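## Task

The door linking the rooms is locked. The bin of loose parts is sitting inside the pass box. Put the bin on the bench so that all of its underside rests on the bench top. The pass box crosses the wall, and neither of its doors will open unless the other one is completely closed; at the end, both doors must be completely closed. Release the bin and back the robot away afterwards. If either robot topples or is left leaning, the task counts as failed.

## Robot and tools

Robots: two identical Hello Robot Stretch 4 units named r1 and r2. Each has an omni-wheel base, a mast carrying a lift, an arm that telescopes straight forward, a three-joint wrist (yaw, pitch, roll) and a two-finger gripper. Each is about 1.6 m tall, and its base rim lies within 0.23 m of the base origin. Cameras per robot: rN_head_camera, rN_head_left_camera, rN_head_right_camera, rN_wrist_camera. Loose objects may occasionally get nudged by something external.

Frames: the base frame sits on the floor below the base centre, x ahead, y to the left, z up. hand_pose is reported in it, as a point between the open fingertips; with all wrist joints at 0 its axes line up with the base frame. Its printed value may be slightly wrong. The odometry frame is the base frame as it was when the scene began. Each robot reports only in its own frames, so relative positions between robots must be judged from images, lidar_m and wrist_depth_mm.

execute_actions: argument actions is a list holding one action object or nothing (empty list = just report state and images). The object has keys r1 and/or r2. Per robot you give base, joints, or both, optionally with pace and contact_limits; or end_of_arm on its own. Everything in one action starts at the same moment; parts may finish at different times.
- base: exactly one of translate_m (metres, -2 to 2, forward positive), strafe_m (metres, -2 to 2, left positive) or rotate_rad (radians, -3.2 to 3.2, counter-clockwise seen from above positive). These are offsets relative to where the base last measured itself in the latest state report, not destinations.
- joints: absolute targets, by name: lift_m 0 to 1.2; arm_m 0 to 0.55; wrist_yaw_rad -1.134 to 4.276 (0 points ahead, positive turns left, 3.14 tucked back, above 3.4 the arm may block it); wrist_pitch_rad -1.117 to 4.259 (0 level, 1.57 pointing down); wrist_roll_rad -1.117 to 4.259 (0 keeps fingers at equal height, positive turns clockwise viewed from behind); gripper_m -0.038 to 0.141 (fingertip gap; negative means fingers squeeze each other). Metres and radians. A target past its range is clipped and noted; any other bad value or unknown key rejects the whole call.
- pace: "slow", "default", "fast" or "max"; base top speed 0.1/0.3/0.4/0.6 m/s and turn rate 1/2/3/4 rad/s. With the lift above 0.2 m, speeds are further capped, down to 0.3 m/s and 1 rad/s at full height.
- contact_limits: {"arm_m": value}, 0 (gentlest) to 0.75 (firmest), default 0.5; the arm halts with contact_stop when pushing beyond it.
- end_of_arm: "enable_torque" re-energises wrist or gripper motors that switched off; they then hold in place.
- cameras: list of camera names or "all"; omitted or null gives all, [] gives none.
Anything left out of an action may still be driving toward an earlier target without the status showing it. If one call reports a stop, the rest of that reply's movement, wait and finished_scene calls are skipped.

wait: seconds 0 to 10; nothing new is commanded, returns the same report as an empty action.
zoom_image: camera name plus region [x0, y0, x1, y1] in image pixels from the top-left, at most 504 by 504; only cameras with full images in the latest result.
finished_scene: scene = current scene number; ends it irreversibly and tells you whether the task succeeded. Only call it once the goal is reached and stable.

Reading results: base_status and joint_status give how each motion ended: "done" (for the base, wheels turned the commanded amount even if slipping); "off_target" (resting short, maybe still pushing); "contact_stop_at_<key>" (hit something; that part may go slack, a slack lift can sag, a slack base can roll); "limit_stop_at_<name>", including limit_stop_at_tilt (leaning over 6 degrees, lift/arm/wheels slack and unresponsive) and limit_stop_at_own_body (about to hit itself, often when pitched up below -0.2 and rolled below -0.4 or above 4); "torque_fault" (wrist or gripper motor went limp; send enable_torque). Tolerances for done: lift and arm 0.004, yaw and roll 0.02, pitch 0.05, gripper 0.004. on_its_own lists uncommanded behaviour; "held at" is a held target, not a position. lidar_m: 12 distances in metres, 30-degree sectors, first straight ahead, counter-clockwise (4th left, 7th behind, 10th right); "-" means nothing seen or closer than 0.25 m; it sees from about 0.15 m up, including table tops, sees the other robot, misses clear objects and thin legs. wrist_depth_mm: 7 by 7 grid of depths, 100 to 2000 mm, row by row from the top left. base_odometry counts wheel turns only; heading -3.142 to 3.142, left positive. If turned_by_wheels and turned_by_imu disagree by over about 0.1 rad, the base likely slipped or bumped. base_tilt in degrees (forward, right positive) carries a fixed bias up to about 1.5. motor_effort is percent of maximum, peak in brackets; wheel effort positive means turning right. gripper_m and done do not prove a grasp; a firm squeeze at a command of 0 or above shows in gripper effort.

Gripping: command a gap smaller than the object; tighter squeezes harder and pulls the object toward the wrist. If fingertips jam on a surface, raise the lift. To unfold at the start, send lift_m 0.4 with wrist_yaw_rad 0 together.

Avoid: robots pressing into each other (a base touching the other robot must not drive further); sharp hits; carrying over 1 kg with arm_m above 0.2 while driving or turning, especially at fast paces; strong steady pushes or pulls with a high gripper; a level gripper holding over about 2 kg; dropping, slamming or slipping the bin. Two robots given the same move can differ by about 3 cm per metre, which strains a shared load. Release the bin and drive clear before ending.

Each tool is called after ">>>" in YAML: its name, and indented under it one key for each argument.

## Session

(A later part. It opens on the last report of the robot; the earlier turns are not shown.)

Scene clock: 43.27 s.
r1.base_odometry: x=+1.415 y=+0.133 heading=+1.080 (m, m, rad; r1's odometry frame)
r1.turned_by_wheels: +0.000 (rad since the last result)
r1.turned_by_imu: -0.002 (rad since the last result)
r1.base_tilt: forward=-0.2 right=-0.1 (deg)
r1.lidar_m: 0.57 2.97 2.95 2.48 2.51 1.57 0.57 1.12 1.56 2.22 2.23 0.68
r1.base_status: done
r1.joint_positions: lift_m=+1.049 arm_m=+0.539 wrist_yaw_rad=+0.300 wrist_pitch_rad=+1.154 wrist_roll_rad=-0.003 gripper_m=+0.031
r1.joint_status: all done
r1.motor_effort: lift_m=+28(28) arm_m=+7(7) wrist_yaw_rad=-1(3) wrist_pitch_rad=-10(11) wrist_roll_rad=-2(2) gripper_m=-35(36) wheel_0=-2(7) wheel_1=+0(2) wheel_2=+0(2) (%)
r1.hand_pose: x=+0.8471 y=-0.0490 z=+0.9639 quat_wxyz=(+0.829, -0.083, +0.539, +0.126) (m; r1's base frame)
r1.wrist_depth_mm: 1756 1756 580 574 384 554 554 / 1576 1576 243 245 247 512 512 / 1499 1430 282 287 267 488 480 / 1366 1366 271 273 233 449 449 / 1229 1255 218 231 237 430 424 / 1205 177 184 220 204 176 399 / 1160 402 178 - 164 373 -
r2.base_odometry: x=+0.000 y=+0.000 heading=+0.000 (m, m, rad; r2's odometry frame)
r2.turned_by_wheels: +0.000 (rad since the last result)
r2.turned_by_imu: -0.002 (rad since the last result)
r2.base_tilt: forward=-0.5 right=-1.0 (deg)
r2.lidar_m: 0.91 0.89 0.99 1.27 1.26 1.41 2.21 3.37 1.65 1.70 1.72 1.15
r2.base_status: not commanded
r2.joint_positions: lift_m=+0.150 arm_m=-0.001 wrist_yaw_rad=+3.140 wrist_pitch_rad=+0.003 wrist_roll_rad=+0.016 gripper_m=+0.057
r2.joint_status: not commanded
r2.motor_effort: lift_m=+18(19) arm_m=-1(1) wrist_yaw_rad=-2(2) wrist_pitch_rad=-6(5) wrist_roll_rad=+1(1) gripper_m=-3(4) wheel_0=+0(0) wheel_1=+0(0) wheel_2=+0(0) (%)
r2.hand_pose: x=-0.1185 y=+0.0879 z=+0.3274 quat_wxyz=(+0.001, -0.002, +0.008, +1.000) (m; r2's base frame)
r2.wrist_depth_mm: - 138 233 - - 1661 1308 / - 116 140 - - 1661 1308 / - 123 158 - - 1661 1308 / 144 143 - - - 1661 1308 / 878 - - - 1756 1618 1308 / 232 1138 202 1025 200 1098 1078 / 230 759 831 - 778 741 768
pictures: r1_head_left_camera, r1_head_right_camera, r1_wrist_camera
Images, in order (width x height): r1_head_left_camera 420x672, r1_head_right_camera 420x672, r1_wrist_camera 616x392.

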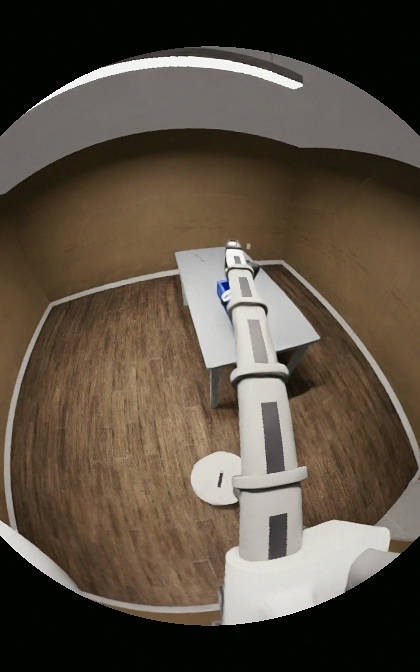

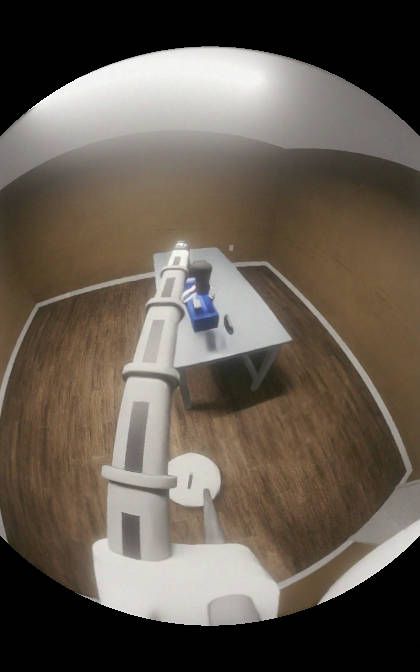

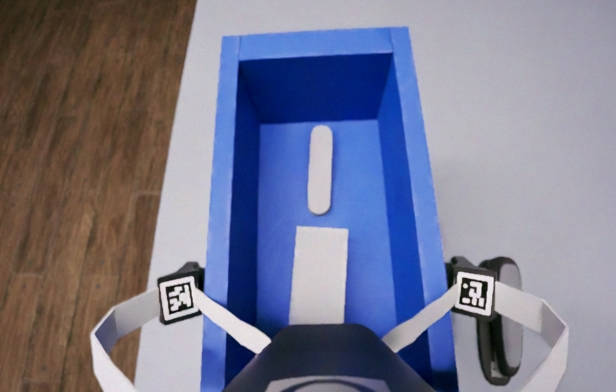

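>>> execute_actions:
  actions:
    - {"r1":{"joints":{"lift_m":0.909}}}
  cameras: []

>>> execute_actions:
  actions:
    - {"r1":{"joints":{"gripper_m":0.14}}}
  cameras: []

>>> execute_actions:
  actions:
    - {"r1":{"joints":{"lift_m":1.0},"pace":"fast"}}
  cameras: []

>>> execute_actions:
  actions:
    - {"r1":{"joints":{"arm_m":0,"gripper_m":0,"wrist_yaw_rad":0},"base":{"strafe_m":0.22},"pace":"fast"}}
  cameras: ["r1_head_camera"]

>>> execute_actions:
  actions:
    - {"r1":{"joints":{"lift_m":0.61},"base":{"rotate_rad":-2.9},"pace":"fast"}}
  cameras: []

>>> execute_actions:
  actions:
    - {"r1":{"joints":{"wrist_pitch_rad":0,"arm_m":0.14},"base":{"translate_m":0.13},"pace":"fast"}}
  cameras: ["r1_wrist_camera","r1_head_camera","r1_head_left_camera"]

Scene clock: 47.33 s.
r1.base_odometry: x=+1.415 y=+0.133 heading=+1.080 (m, m, rad; r1's odometry frame)
r1.turned_by_wheels: +0.000 (rad since the last result)
r1.turned_by_imu: -0.001 (rad since the last result)
r1.base_tilt: forward=-0.3 right=+0.0 (deg)
r1.lidar_m: 0.56 2.95 2.96 2.48 2.49 1.57 0.56 1.10 1.54 2.22 2.23 0.65
r1.base_status: not commanded
r1.joint_positions: lift_m=+0.909 arm_m=+0.539 wrist_yaw_rad=+0.300 wrist_pitch_rad=+1.154 wrist_roll_rad=-0.003 gripper_m=+0.031
r1.joint_status: all done
r1.motor_effort: lift_m=+19(27) arm_m=+7(7) wrist_yaw_rad=-1(2) wrist_pitch_rad=-10(10) wrist_roll_rad=-1(1) gripper_m=-37(34) wheel_0=-2(2) wheel_1=+0(0) wheel_2=+1(1) (%)
r1.hand_pose: x=+0.8471 y=-0.0490 z=+0.8236 quat_wxyz=(+0.829, -0.083, +0.539, +0.126) (m; r1's base frame)
r1.wrist_depth_mm: 1499 917 389 387 294 373 373 / 1366 377 244 246 246 349 347 / 1281 343 279 286 267 325 324 / 1182 322 270 273 232 304 304 / 1118 304 219 229 236 289 274 / 1042 178 183 220 205 175 260 / 634 266 179 - 164 257 -
r2.base_odometry: x=+0.000 y=+0.000 heading=+0.000 (m, m, rad; r2's odometry frame)
r2.turned_by_wheels: +0.000 (rad since the last result)
r2.turned_by_imu: -0.001 (rad since the last result)
r2.base_tilt: forward=-0.5 right=-1.0 (deg)
r2.lidar_m: 0.92 0.89 1.01 1.28 1.27 1.40 2.20 3.38 1.64 1.68 1.70 1.15
r2.base_status: not commanded
r2.joint_positions: lift_m=+0.150 arm_m=-0.001 wrist_yaw_rad=+3.140 wrist_pitch_rad=+0.003 wrist_roll_rad=+0.016 gripper_m=+0.057
r2.joint_status: not commanded
r2.motor_effort: lift_m=+19(19) arm_m=+0(1) wrist_yaw_rad=-1(1) wrist_pitch_rad=-6(6) wrist_roll_rad=+1(0) gripper_m=-6(5) wheel_0=+0(0) wheel_1=+0(0) wheel_2=+0(0) (%)
r2.hand_pose: x=-0.1185 y=+0.0879 z=+0.3274 quat_wxyz=(+0.001, -0.002, +0.008, +1.000) (m; r2's base frame)
r2.wrist_depth_mm: - 138 232 - - 1661 1281 / - 116 140 - - 1618 1308 / - 123 158 - - 1661 1281 / 144 143 - - - 1661 1308 / 878 - - - 1756 1576 1281 / 232 1138 202 1042 200 1098 1078 / 229 759 831 - 778 741 778
pictures: none
No camera images: the call's "cameras" was empty. Leave "cameras" out to get every camera's image.

Scene clock: 49.43 s.
r1.base_odometry: x=+1.415 y=+0.133 heading=+1.080 (m, m, rad; r1's odometry frame)
r1.turned_by_wheels: +0.000 (rad since the last result)
r1.turned_by_imu: -0.001 (rad since the last result)
r1.base_tilt: forward=-0.3 right=-0.1 (deg)
r1.lidar_m: 0.57 2.95 2.94 2.48 2.50 1.57 0.52 1.12 1.53 2.24 2.23 0.69
r1.base_status: not commanded
r1.joint_positions: lift_m=+0.909 arm_m=+0.539 wrist_yaw_rad=+0.300 wrist_pitch_rad=+1.151 wrist_roll_rad=-0.003 gripper_m=+0.140
r1.joint_status: all done
r1.motor_effort: lift_m=+19(19) arm_m=+7(7) wrist_yaw_rad=-2(0) wrist_pitch_rad=-1(10) wrist_roll_rad=-2(2) gripper_m=+1(36) wheel_0=-2(2) wheel_1=+0(0) wheel_2=+1(1) (%)
r1.hand_pose: x=+0.8479 y=-0.0488 z=+0.8240 quat_wxyz=(+0.829, -0.083, +0.538, +0.126) (m; r1's base frame)
r1.wrist_depth_mm: 1499 1464 389 389 384 379 375 / 1397 379 362 259 273 351 347 / 1281 347 334 315 314 330 325 / 1205 324 312 304 294 307 304 / 1118 304 226 282 278 285 276 / 1042 283 205 239 191 270 265 / 627 271 250 - 184 259 254
r2.base_odometry: x=+0.000 y=+0.000 heading=+0.000 (m, m, rad; r2's odometry frame)
r2.turned_by_wheels: +0.000 (rad since the last result)
r2.turned_by_imu: +0.000 (rad since the last result)
r2.base_tilt: forward=-0.5 right=-1.0 (deg)
r2.lidar_m: 0.91 0.90 1.00 1.28 1.25 1.41 2.20 3.38 1.65 1.69 1.71 1.15
r2.base_status: not commanded
r2.joint_positions: lift_m=+0.150 arm_m=-0.001 wrist_yaw_rad=+3.140 wrist_pitch_rad=+0.003 wrist_roll_rad=+0.016 gripper_m=+0.057
r2.joint_status: not commanded
r2.motor_effort: lift_m=+19(19) arm_m=-1(1) wrist_yaw_rad=-2(2) wrist_pitch_rad=-5(8) wrist_roll_rad=+0(0) gripper_m=-3(5) wheel_0=+0(0) wheel_1=+0(0) wheel_2=+0(1) (%)
r2.hand_pose: x=-0.1185 y=+0.0879 z=+0.3274 quat_wxyz=(+0.001, -0.002, +0.008, +1.000) (m; r2's base frame)
r2.wrist_depth_mm: - 138 232 - - 1661 1281 / - 116 140 - - 1618 1308 / - 123 158 - - 1661 1281 / 144 143 - - - 1661 1308 / 891 - - - 1756 1618 1308 / 232 1138 202 1060 200 1098 1078 / 230 759 842 - 778 750 778
pictures: none
No camera images: the call's "cameras" was empty. Leave "cameras" out to get every camera's image.

Scene clock: 50.57 s.
r1.base_odometry: x=+1.415 y=+0.133 heading=+1.080 (m, m, rad; r1's odometry frame)
r1.turned_by_wheels: +0.000 (rad since the last result)
r1.turned_by_imu: +0.000 (rad since the last result)
r1.base_tilt: forward=-0.2 right=-0.1 (deg)
r1.lidar_m: 0.58 2.94 2.93 2.50 2.50 1.55 0.56 1.12 1.56 2.23 2.22 0.67
r1.base_status: not commanded
r1.joint_positions: lift_m=+1.000 arm_m=+0.539 wrist_yaw_rad=+0.300 wrist_pitch_rad=+1.151 wrist_roll_rad=-0.003 gripper_m=+0.140
r1.joint_status: all done
r1.motor_effort: lift_m=+25(28) arm_m=+7(7) wrist_yaw_rad=+1(2) wrist_pitch_rad=-2(2) wrist_roll_rad=-2(2) gripper_m=+3(1) wheel_0=-2(2) wheel_1=+0(0) wheel_2=+1(1) (%)
r1.hand_pose: x=+0.8479 y=-0.0488 z=+0.9144 quat_wxyz=(+0.829, -0.083, +0.538, +0.126) (m; r1's base frame)
r1.wrist_depth_mm: 1661 1576 517 517 504 500 492 / 1499 1537 480 477 466 466 462 / 1430 1366 445 351 430 430 427 / 1336 1281 415 397 402 407 402 / 1205 1182 387 377 379 340 377 / 1160 382 362 307 294 340 329 / 1098 357 355 - 343 336 332
r2.base_odometry: x=+0.000 y=+0.000 heading=+0.000 (m, m, rad; r2's odometry frame)
r2.turned_by_wheels: +0.000 (rad since the last result)
r2.turned_by_imu: +0.000 (rad since the last result)
r2.base_tilt: forward=-0.4 right=-1.0 (deg)
r2.lidar_m: 0.91 0.88 0.99 1.30 1.27 1.42 2.19 3.39 1.66 1.67 1.70 1.15
r2.base_status: not commanded
r2.joint_positions: lift_m=+0.150 arm_m=-0.001 wrist_yaw_rad=+3.140 wrist_pitch_rad=+0.003 wrist_roll_rad=+0.016 gripper_m=+0.057
r2.joint_status: not commanded
r2.motor_effort: lift_m=+19(19) arm_m=-1(1) wrist_yaw_rad=-1(1) wrist_pitch_rad=-6(6) wrist_roll_rad=+1(1) gripper_m=-3(5) wheel_0=+0(0) wheel_1=+0(0) wheel_2=+0(0) (%)
r2.hand_pose: x=-0.1185 y=+0.0879 z=+0.3274 quat_wxyz=(+0.001, -0.002, +0.008, +1.000) (m; r2's base frame)
r2.wrist_depth_mm: - 138 233 - - 1661 1308 / - 116 140 - - 1661 1308 / - 123 158 - - 1661 1308 / 144 143 - - - 1661 1281 / 891 - - 1983 1756 1618 1308 / 232 1138 202 1025 200 1098 1078 / 230 750 831 - 778 732 778
pictures: none
No camera images: the call's "cameras" was empty. Leave "cameras" out to get every camera's image.

Scene clock: 52.93 s.
r1.base_odometry: x=+1.221 y=+0.237 heading=+1.080 (m, m, rad; r1's odometry frame)
r1.turned_by_wheels: +0.000 (rad since the last result)
r1.turned_by_imu: -0.001 (rad since the last result)
r1.base_tilt: forward=-0.2 right=-0.1 (deg)
r1.lidar_m: 0.59 2.90 2.67 2.26 2.27 1.65 0.66 0.58 1.37 2.43 1.06 0.61
r1.base_status: done
r1.joint_positions: lift_m=+1.000 arm_m=+0.001 wrist_yaw_rad=+0.000 wrist_pitch_rad=+1.151 wrist_roll_rad=-0.003 gripper_m=+0.000
r1.joint_status: all done
r1.motor_effort: lift_m=+24(25) arm_m=-6(7) wrist_yaw_rad=-1(8) wrist_pitch_rad=-2(4) wrist_roll_rad=-2(2) gripper_m=-5(7) wheel_0=+1(10) wheel_1=+0(4) wheel_2=+0(0) (%)
r1.hand_pose: x=+0.2896 y=-0.0874 z=+0.9145 quat_wxyz=(+0.839, -0.001, +0.544, +0.001) (m; r1's base frame)
r1.wrist_depth_mm: 1708 1576 1576 1537 508 500 554 / 1537 1499 1464 1464 580 1366 1430 / 1430 1397 1366 1336 1308 1308 1281 / 1336 1281 1308 1255 1229 1255 1229 / 1205 1205 1205 1182 1182 1160 1160 / 1138 1138 1098 195 189 1060 1078 / 1078 1098 1042 - 1098 1042 1025
r2.base_odometry: x=+0.000 y=+0.000 heading=+0.000 (m, m, rad; r2's odometry frame)
r2.turned_by_wheels: +0.000 (rad since the last result)
r2.turned_by_imu: -0.001 (rad since the last result)
r2.base_tilt: forward=-0.4 right=-1.1 (deg)
r2.lidar_m: 0.93 0.89 1.01 1.27 1.25 1.39 2.22 3.39 1.65 1.72 1.71 1.13
r2.base_status: not commanded
r2.joint_positions: lift_m=+0.150 arm_m=-0.001 wrist_yaw_rad=+3.140 wrist_pitch_rad=+0.003 wrist_roll_rad=+0.016 gripper_m=+0.057
r2.joint_status: not commanded
r2.motor_effort: lift_m=+19(19) arm_m=-1(1) wrist_yaw_rad=-2(1) wrist_pitch_rad=-7(7) wrist_roll_rad=+1(1) gripper_m=-4(4) wheel_0=+0(0) wheel_1=+0(0) wheel_2=+0(1) (%)
r2.hand_pose: x=-0.1185 y=+0.0879 z=+0.3274 quat_wxyz=(+0.001, -0.002, +0.008, +1.000) (m; r2's base frame)
r2.wrist_depth_mm: - 139 233 - - 1661 1308 / - 116 140 - - 1661 1308 / - 123 158 - - 1708 1281 / 144 143 - - - 1661 1308 / 878 - - 1983 1708 1576 1308 / 232 1138 201 1042 200 1098 1078 / 230 768 831 - 778 741 778
pictures: r1_head_camera
Images, in order (width x height): r1_head_camera 420x560.

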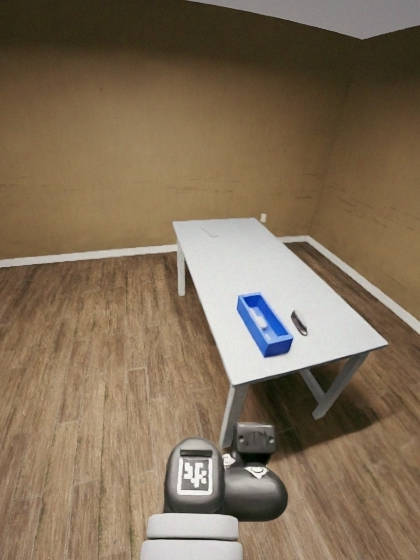

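Scene clock: 56.03 s.
r1.base_odometry: x=+1.221 y=+0.237 heading=-1.820 (m, m, rad; r1's odometry frame)
r1.turned_by_wheels: -2.900 (rad since the last result)
r1.turned_by_imu: -2.881 (rad since the last result)
r1.base_tilt: forward=-0.2 right=-0.1 (deg)
r1.lidar_m: 0.58 1.20 1.93 2.44 0.75 0.56 1.10 3.03 2.35 2.26 2.01 1.47
r1.base_status: done
r1.joint_positions: lift_m=+0.610 arm_m=+0.001 wrist_yaw_rad=+0.000 wrist_pitch_rad=+1.151 wrist_roll_rad=-0.003 gripper_m=+0.000
r1.joint_status: all done
r1.motor_effort: lift_m=+17(24) arm_m=-7(7) wrist_yaw_rad=+1(0) wrist_pitch_rad=-2(3) wrist_roll_rad=-2(2) gripper_m=-6(5) wheel_0=+0(4) wheel_1=+1(7) wheel_2=+0(6) (%)
r1.hand_pose: x=+0.2897 y=-0.0874 z=+0.5251 quat_wxyz=(+0.839, -0.001, +0.544, +0.001) (m; r1's base frame)
r1.wrist_depth_mm: 1078 1060 1042 1025 991 1008 991 / 991 991 960 946 960 931 931 / 931 904 904 878 878 866 854 / 854 854 854 831 809 809 798 / 809 788 778 778 768 768 750 / 759 750 723 195 189 707 715 / 707 723 691 - 691 683 676
r2.base_odometry: x=+0.000 y=+0.000 heading=+0.000 (m, m, rad; r2's odometry frame)
r2.turned_by_wheels: +0.000 (rad since the last result)
r2.turned_by_imu: -0.001 (rad since the last result)
r2.base_tilt: forward=-0.5 right=-1.0 (deg)
r2.lidar_m: 0.92 0.90 1.01 1.28 1.27 1.40 2.23 3.38 1.64 1.69 1.69 1.13
r2.base_status: not commanded
r2.joint_positions: lift_m=+0.150 arm_m=-0.001 wrist_yaw_rad=+3.140 wrist_pitch_rad=+0.003 wrist_roll_rad=+0.016 gripper_m=+0.057
r2.joint_status: not commanded
r2.motor_effort: lift_m=+19(20) arm_m=-1(1) wrist_yaw_rad=-1(2) wrist_pitch_rad=-5(6) wrist_roll_rad=-1(0) gripper_m=-3(3) wheel_0=+0(0) wheel_1=+0(0) wheel_2=+0(0) (%)
r2.hand_pose: x=-0.1185 y=+0.0879 z=+0.3274 quat_wxyz=(+0.001, -0.002, +0.008, +1.000) (m; r2's base frame)
r2.wrist_depth_mm: - 139 232 - - 1618 1281 / - 116 140 - - 1618 1308 / - 123 158 - - 1661 1308 / 144 143 - - - 1661 1281 / 878 - 1983 - 1756 1618 1308 / 232 1138 201 1042 200 1098 1098 / 229 750 831 - 778 732 778
pictures: none
No camera images: the call's "cameras" was empty. Leave "cameras" out to get every camera's image.

Scene clock: 57.53 s.
r1.base_odometry: x=+1.189 y=+0.111 heading=-1.820 (m, m, rad; r1's odometry frame)
r1.turned_by_wheels: +0.000 (rad since the last result)
r1.turned_by_imu: -0.001 (rad since the last result)
r1.base_tilt: forward=-0.4 right=-0.1 (deg)
r1.lidar_m: 0.47 1.09 1.75 2.46 0.92 0.67 1.12 3.14 2.34 2.25 1.80 1.29
r1.base_status: done
r1.joint_positions: lift_m=+0.610 arm_m=+0.139 wrist_yaw_rad=+0.000 wrist_pitch_rad=+0.003 wrist_roll_rad=-0.003 gripper_m=+0.000
r1.joint_status: all done
r1.motor_effort: lift_m=+17(17) arm_m=+6(7) wrist_yaw_rad=-3(1) wrist_pitch_rad=-7(11) wrist_roll_rad=-2(2) gripper_m=-6(7) wheel_0=-1(6) wheel_1=-1(4) wheel_2=+0(11) (%)
r1.hand_pose: x=+0.5983 y=-0.0873 z=+0.7878 quat_wxyz=(+1.000, -0.002, +0.001, +0.000) (m; r1's base frame)
r1.wrist_depth_mm: 159 167 904 904 904 904 904 / 191 1255 917 917 891 917 917 / 189 - 904 917 917 917 904 / 182 715 931 904 931 917 904 / 186 317 946 931 917 946 917 / 182 307 931 194 188 931 931 / 179 296 946 - 931 931 917
r2.base_odometry: x=+0.000 y=+0.000 heading=+0.000 (m, m, rad; r2's odometry frame)
r2.turned_by_wheels: +0.000 (rad since the last result)
r2.turned_by_imu: +0.000 (rad since the last result)
r2.base_tilt: forward=-0.5 right=-1.0 (deg)
r2.lidar_m: 0.92 0.91 1.01 1.29 1.26 1.41 2.23 3.38 1.65 1.68 1.70 1.14
r2.base_status: not commanded
r2.joint_positions: lift_m=+0.150 arm_m=-0.001 wrist_yaw_rad=+3.140 wrist_pitch_rad=+0.003 wrist_roll_rad=+0.016 gripper_m=+0.057
r2.joint_status: not commanded
r2.motor_effort: lift_m=+19(19) arm_m=-1(1) wrist_yaw_rad=-1(1) wrist_pitch_rad=-5(5) wrist_roll_rad=+0(1) gripper_m=-3(5) wheel_0=+0(0) wheel_1=+0(0) wheel_2=+0(0) (%)
r2.hand_pose: x=-0.1185 y=+0.0879 z=+0.3274 quat_wxyz=(+0.001, -0.002, +0.008, +1.000) (m; r2's base frame)
r2.wrist_depth_mm: - 138 233 - - 1618 1308 / - 116 140 - - 1661 1308 / - 123 158 - - 1618 1281 / 144 143 - - - 1708 1308 / 878 - 1983 1983 1756 1576 1308 / 231 1138 202 1042 200 1098 1078 / 230 750 831 - 778 741 768
pictures: r1_head_camera, r1_head_left_camera, r1_wrist_camera
Images, in order (width x height): r1_head_camera 420x560, r1_head_left_camera 420x672, r1_wrist_camera 616x392.

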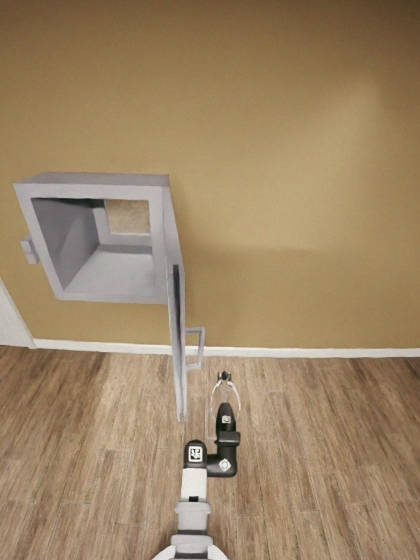

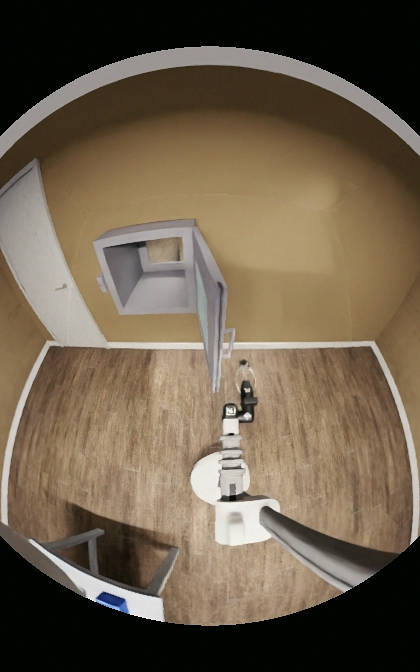

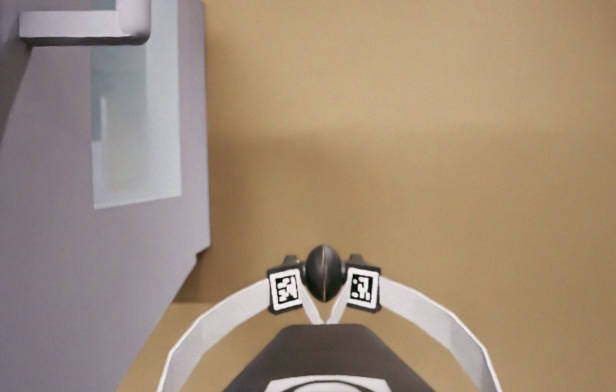

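>>> execute_actions:
  actions:
    - {"r1":{"joints":{"arm_m":0.2,"lift_m":0.6},"base":{"strafe_m":0.58},"pace":"slow"}}
  cameras: ["r1_head_camera"]

>>> execute_actions:
  actions:
    - {"r1":{"base":{"translate_m":0.12},"joints":{"arm_m":0.5},"contact_limits":{"arm_m":0.25},"pace":"slow"}}
  cameras: ["r1_head_camera","r1_wrist_camera"]

Scene clock: 65.70 s.
r1.base_odometry: x=+1.751 y=-0.033 heading=-1.820 (m, m, rad; r1's odometry frame)
r1.turned_by_wheels: +0.000 (rad since the last result)
r1.turned_by_imu: -0.003 (rad since the last result)
r1.base_tilt: forward=-0.3 right=-0.1 (deg)
r1.lidar_m: 0.59 1.29 1.73 1.85 1.97 0.67 0.65 0.67 2.96 2.83 1.82 0.87
r1.base_status: done
r1.joint_positions: lift_m=+0.600 arm_m=+0.199 wrist_yaw_rad=+0.000 wrist_pitch_rad=+0.003 wrist_roll_rad=-0.003 gripper_m=+0.000
r1.joint_status: all done
r1.motor_effort: lift_m=+16(16) arm_m=+7(7) wrist_yaw_rad=+0(9) wrist_pitch_rad=-7(7) wrist_roll_rad=-2(2) gripper_m=-6(6) wheel_0=+0(6) wheel_1=+0(3) wheel_2=-1(2) (%)
r1.hand_pose: x=+0.6582 y=-0.0875 z=+0.7778 quat_wxyz=(+1.000, -0.002, +0.001, +0.000) (m; r1's base frame)
r1.wrist_depth_mm: 831 177 193 250 931 574 842 / 842 178 200 250 1118 627 842 / 842 179 200 251 1098 634 842 / 866 179 200 250 351 530 842 / 866 186 200 227 336 517 866 / 866 186 183 194 188 878 854 / 854 186 200 - 878 842 866
r2.base_odometry: x=+0.000 y=+0.000 heading=+0.000 (m, m, rad; r2's odometry frame)
r2.turned_by_wheels: +0.000 (rad since the last result)
r2.turned_by_imu: -0.002 (rad since the last result)
r2.base_tilt: forward=-0.6 right=-1.0 (deg)
r2.lidar_m: 0.89 0.89 0.99 1.28 1.27 1.41 2.24 3.37 1.64 1.71 1.71 1.14
r2.base_status: not commanded
r2.joint_positions: lift_m=+0.150 arm_m=-0.001 wrist_yaw_rad=+3.140 wrist_pitch_rad=+0.003 wrist_roll_rad=+0.016 gripper_m=+0.057
r2.joint_status: not commanded
r2.motor_effort: lift_m=+19(19) arm_m=-1(1) wrist_yaw_rad=-1(2) wrist_pitch_rad=-7(8) wrist_roll_rad=+0(0) gripper_m=-4(3) wheel_0=+0(0) wheel_1=+0(0) wheel_2=+0(0) (%)
r2.hand_pose: x=-0.1185 y=+0.0879 z=+0.3274 quat_wxyz=(+0.001, -0.002, +0.008, +1.000) (m; r2's base frame)
r2.wrist_depth_mm: - 139 232 - - 1661 1308 / - 116 140 - - 1661 1308 / - 123 158 - - 1661 1281 / 144 143 - - - 1661 1308 / 891 - - 1983 1756 1576 1308 / 232 1138 202 1042 200 1078 1098 / 230 768 831 - 778 741 778
pictures: r1_head_camera
Images, in order (width x height): r1_head_camera 420x560.

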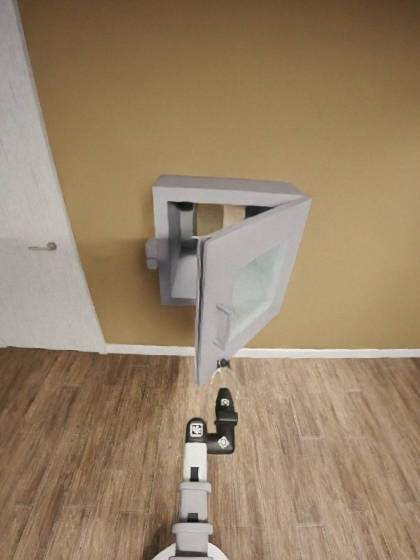

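Scene clock: 69.20 s.
r1.base_odometry: x=+1.722 y=-0.149 heading=-1.820 (m, m, rad; r1's odometry frame)
r1.turned_by_wheels: +0.000 (rad since the last result)
r1.turned_by_imu: -0.001 (rad since the last result)
r1.base_tilt: forward=-0.3 right=-0.1 (deg)
r1.lidar_m: 0.86 0.93 1.58 1.87 1.94 0.82 0.76 0.80 2.96 2.84 1.67 0.93
r1.base_status: done
r1.joint_positions: lift_m=+0.600 arm_m=+0.444 wrist_yaw_rad=-0.004 wrist_pitch_rad=+0.002 wrist_roll_rad=-0.003 gripper_m=+0.000
r1.joint_status: arm_m contact_stop (moved +0.245 of +0.301)
r1.on_its_own: arm_m is slack since a contact_stop (your +0.500 is given up)
r1.motor_effort: lift_m=+16(16) arm_m=+0(19) wrist_yaw_rad=+10(30) wrist_pitch_rad=-4(7) wrist_roll_rad=-2(2) gripper_m=-4(5) wheel_0=+2(6) wheel_1=+3(5) wheel_2=-5(12) (%)
r1.contact_limits: arm_m 0.25
r1.hand_pose: x=+0.9032 y=-0.0886 z=+0.7781 quat_wxyz=(+1.000, -0.002, +0.001, -0.002) (m; r1's base frame)
r1.wrist_depth_mm: 236 500 809 820 820 512 253 / 238 500 820 - 820 517 257 / 238 500 831 - 809 525 260 / 239 240 239 239 238 238 236 / 240 240 239 239 239 240 238 / 242 242 241 193 188 241 240 / 243 243 243 - 242 241 241
r2.base_odometry: x=+0.000 y=+0.000 heading=+0.000 (m, m, rad; r2's odometry frame)
r2.turned_by_wheels: +0.000 (rad since the last result)
r2.turned_by_imu: -0.001 (rad since the last result)
r2.base_tilt: forward=-0.4 right=-1.0 (deg)
r2.lidar_m: 0.90 0.89 1.01 1.28 1.27 1.40 2.23 3.39 1.65 1.69 1.69 1.16
r2.base_status: not commanded
r2.joint_positions: lift_m=+0.150 arm_m=-0.001 wrist_yaw_rad=+3.140 wrist_pitch_rad=+0.003 wrist_roll_rad=+0.016 gripper_m=+0.057
r2.joint_status: not commanded
r2.motor_effort: lift_m=+19(19) arm_m=-1(1) wrist_yaw_rad=-3(0) wrist_pitch_rad=-6(4) wrist_roll_rad=+0(1) gripper_m=-3(3) wheel_0=+0(0) wheel_1=+0(0) wheel_2=-1(0) (%)
r2.hand_pose: x=-0.1185 y=+0.0879 z=+0.3274 quat_wxyz=(+0.001, -0.002, +0.008, +1.000) (m; r2's base frame)
r2.wrist_depth_mm: - 138 232 - - 1618 1308 / - 116 140 - - 1661 1308 / - 123 158 - - 1661 1308 / 144 143 - - - 1661 1308 / 891 - - - 1708 1618 1308 / 233 1138 201 1060 200 1098 1078 / 230 759 842 - 778 750 778
pictures: r1_head_camera, r1_wrist_camera
Images, in order (width x height): r1_head_camera 420x560, r1_wrist_camera 616x392.

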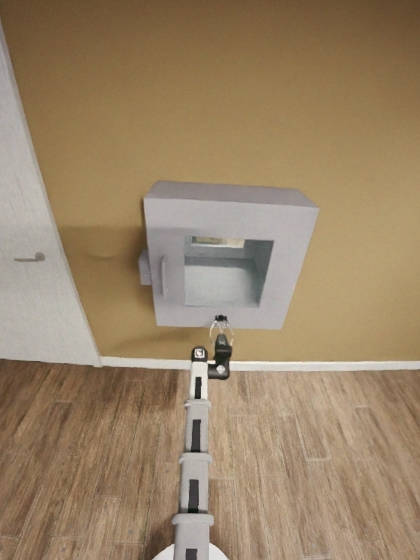

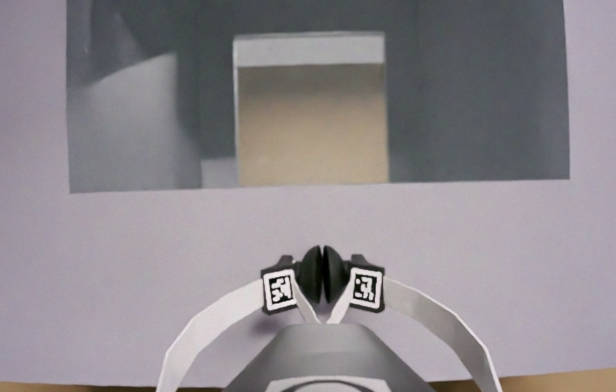

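>>> execute_actions:
  actions:
    - {"r1":{"joints":{"arm_m":0.05},"pace":"fast"}}
  cameras: ["r1_head_camera"]

>>> finished_scene:
  scene: 2

Scene clock: 71.50 s.
r1.base_odometry: x=+1.722 y=-0.149 heading=-1.820 (m, m, rad; r1's odometry frame)
r1.turned_by_wheels: +0.000 (rad since the last result)
r1.turned_by_imu: -0.001 (rad since the last result)
r1.base_tilt: forward=-0.2 right=-0.1 (deg)
r1.lidar_m: 0.85 0.94 1.58 1.87 1.94 0.79 0.75 0.79 2.96 2.83 1.63 0.93
r1.base_status: not commanded
r1.joint_positions: lift_m=+0.600 arm_m=+0.051 wrist_yaw_rad=+0.000 wrist_pitch_rad=+0.003 wrist_roll_rad=-0.003 gripper_m=+0.000
r1.joint_status: all done
r1.motor_effort: lift_m=+16(16) arm_m=-7(7) wrist_yaw_rad=+0(12) wrist_pitch_rad=-7(7) wrist_roll_rad=-2(2) gripper_m=-4(6) wheel_0=+0(2) wheel_1=+2(3) wheel_2=-1(5) (%)
r1.hand_pose: x=+0.5106 y=-0.0875 z=+0.7779 quat_wxyz=(+1.000, -0.002, +0.001, +0.000) (m; r1's base frame)
r1.wrist_depth_mm: 866 866 768 960 917 627 854 / 878 627 661 - 1118 621 866 / 891 640 640 - 1098 634 854 / 891 878 640 640 627 627 891 / 891 891 640 634 634 878 878 / 917 904 878 195 188 891 878 / 891 891 904 - 891 891 904
r2.base_odometry: x=+0.000 y=+0.000 heading=+0.000 (m, m, rad; r2's odometry frame)
r2.turned_by_wheels: +0.000 (rad since the last result)
r2.turned_by_imu: -0.001 (rad since the last result)
r2.base_tilt: forward=-0.5 right=-1.0 (deg)
r2.lidar_m: 0.91 0.89 1.01 1.28 1.27 1.38 2.22 3.39 1.64 1.71 1.73 1.16
r2.base_status: not commanded
r2.joint_positions: lift_m=+0.150 arm_m=-0.001 wrist_yaw_rad=+3.140 wrist_pitch_rad=+0.003 wrist_roll_rad=+0.016 gripper_m=+0.057
r2.joint_status: not commanded
r2.motor_effort: lift_m=+19(19) arm_m=+0(1) wrist_yaw_rad=-2(1) wrist_pitch_rad=-8(5) wrist_roll_rad=-1(1) gripper_m=-4(5) wheel_0=+0(0) wheel_1=+0(0) wheel_2=+0(1) (%)
r2.hand_pose: x=-0.1185 y=+0.0879 z=+0.3274 quat_wxyz=(+0.001, -0.002, +0.008, +1.000) (m; r2's base frame)
r2.wrist_depth_mm: - 138 233 - - 1618 1308 / - 116 140 - - 1661 1308 / - 123 158 - - 1661 1281 / 144 143 - - - 1661 1281 / 878 - - 1983 1756 1661 1308 / 233 1138 202 1042 200 1098 1078 / 230 759 842 - 768 741 768
pictures: r1_head_camera
Images, in order (width x height): r1_head_camera 420x560.

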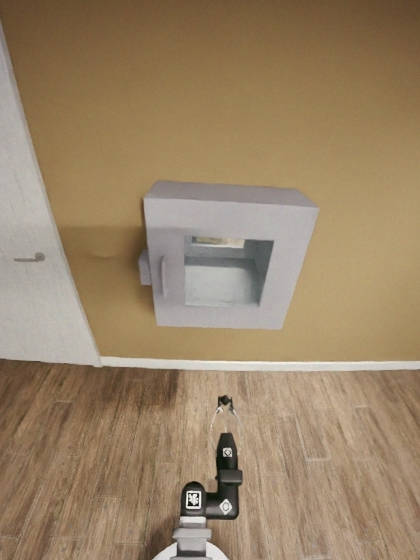

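The scene is finished: the task was done.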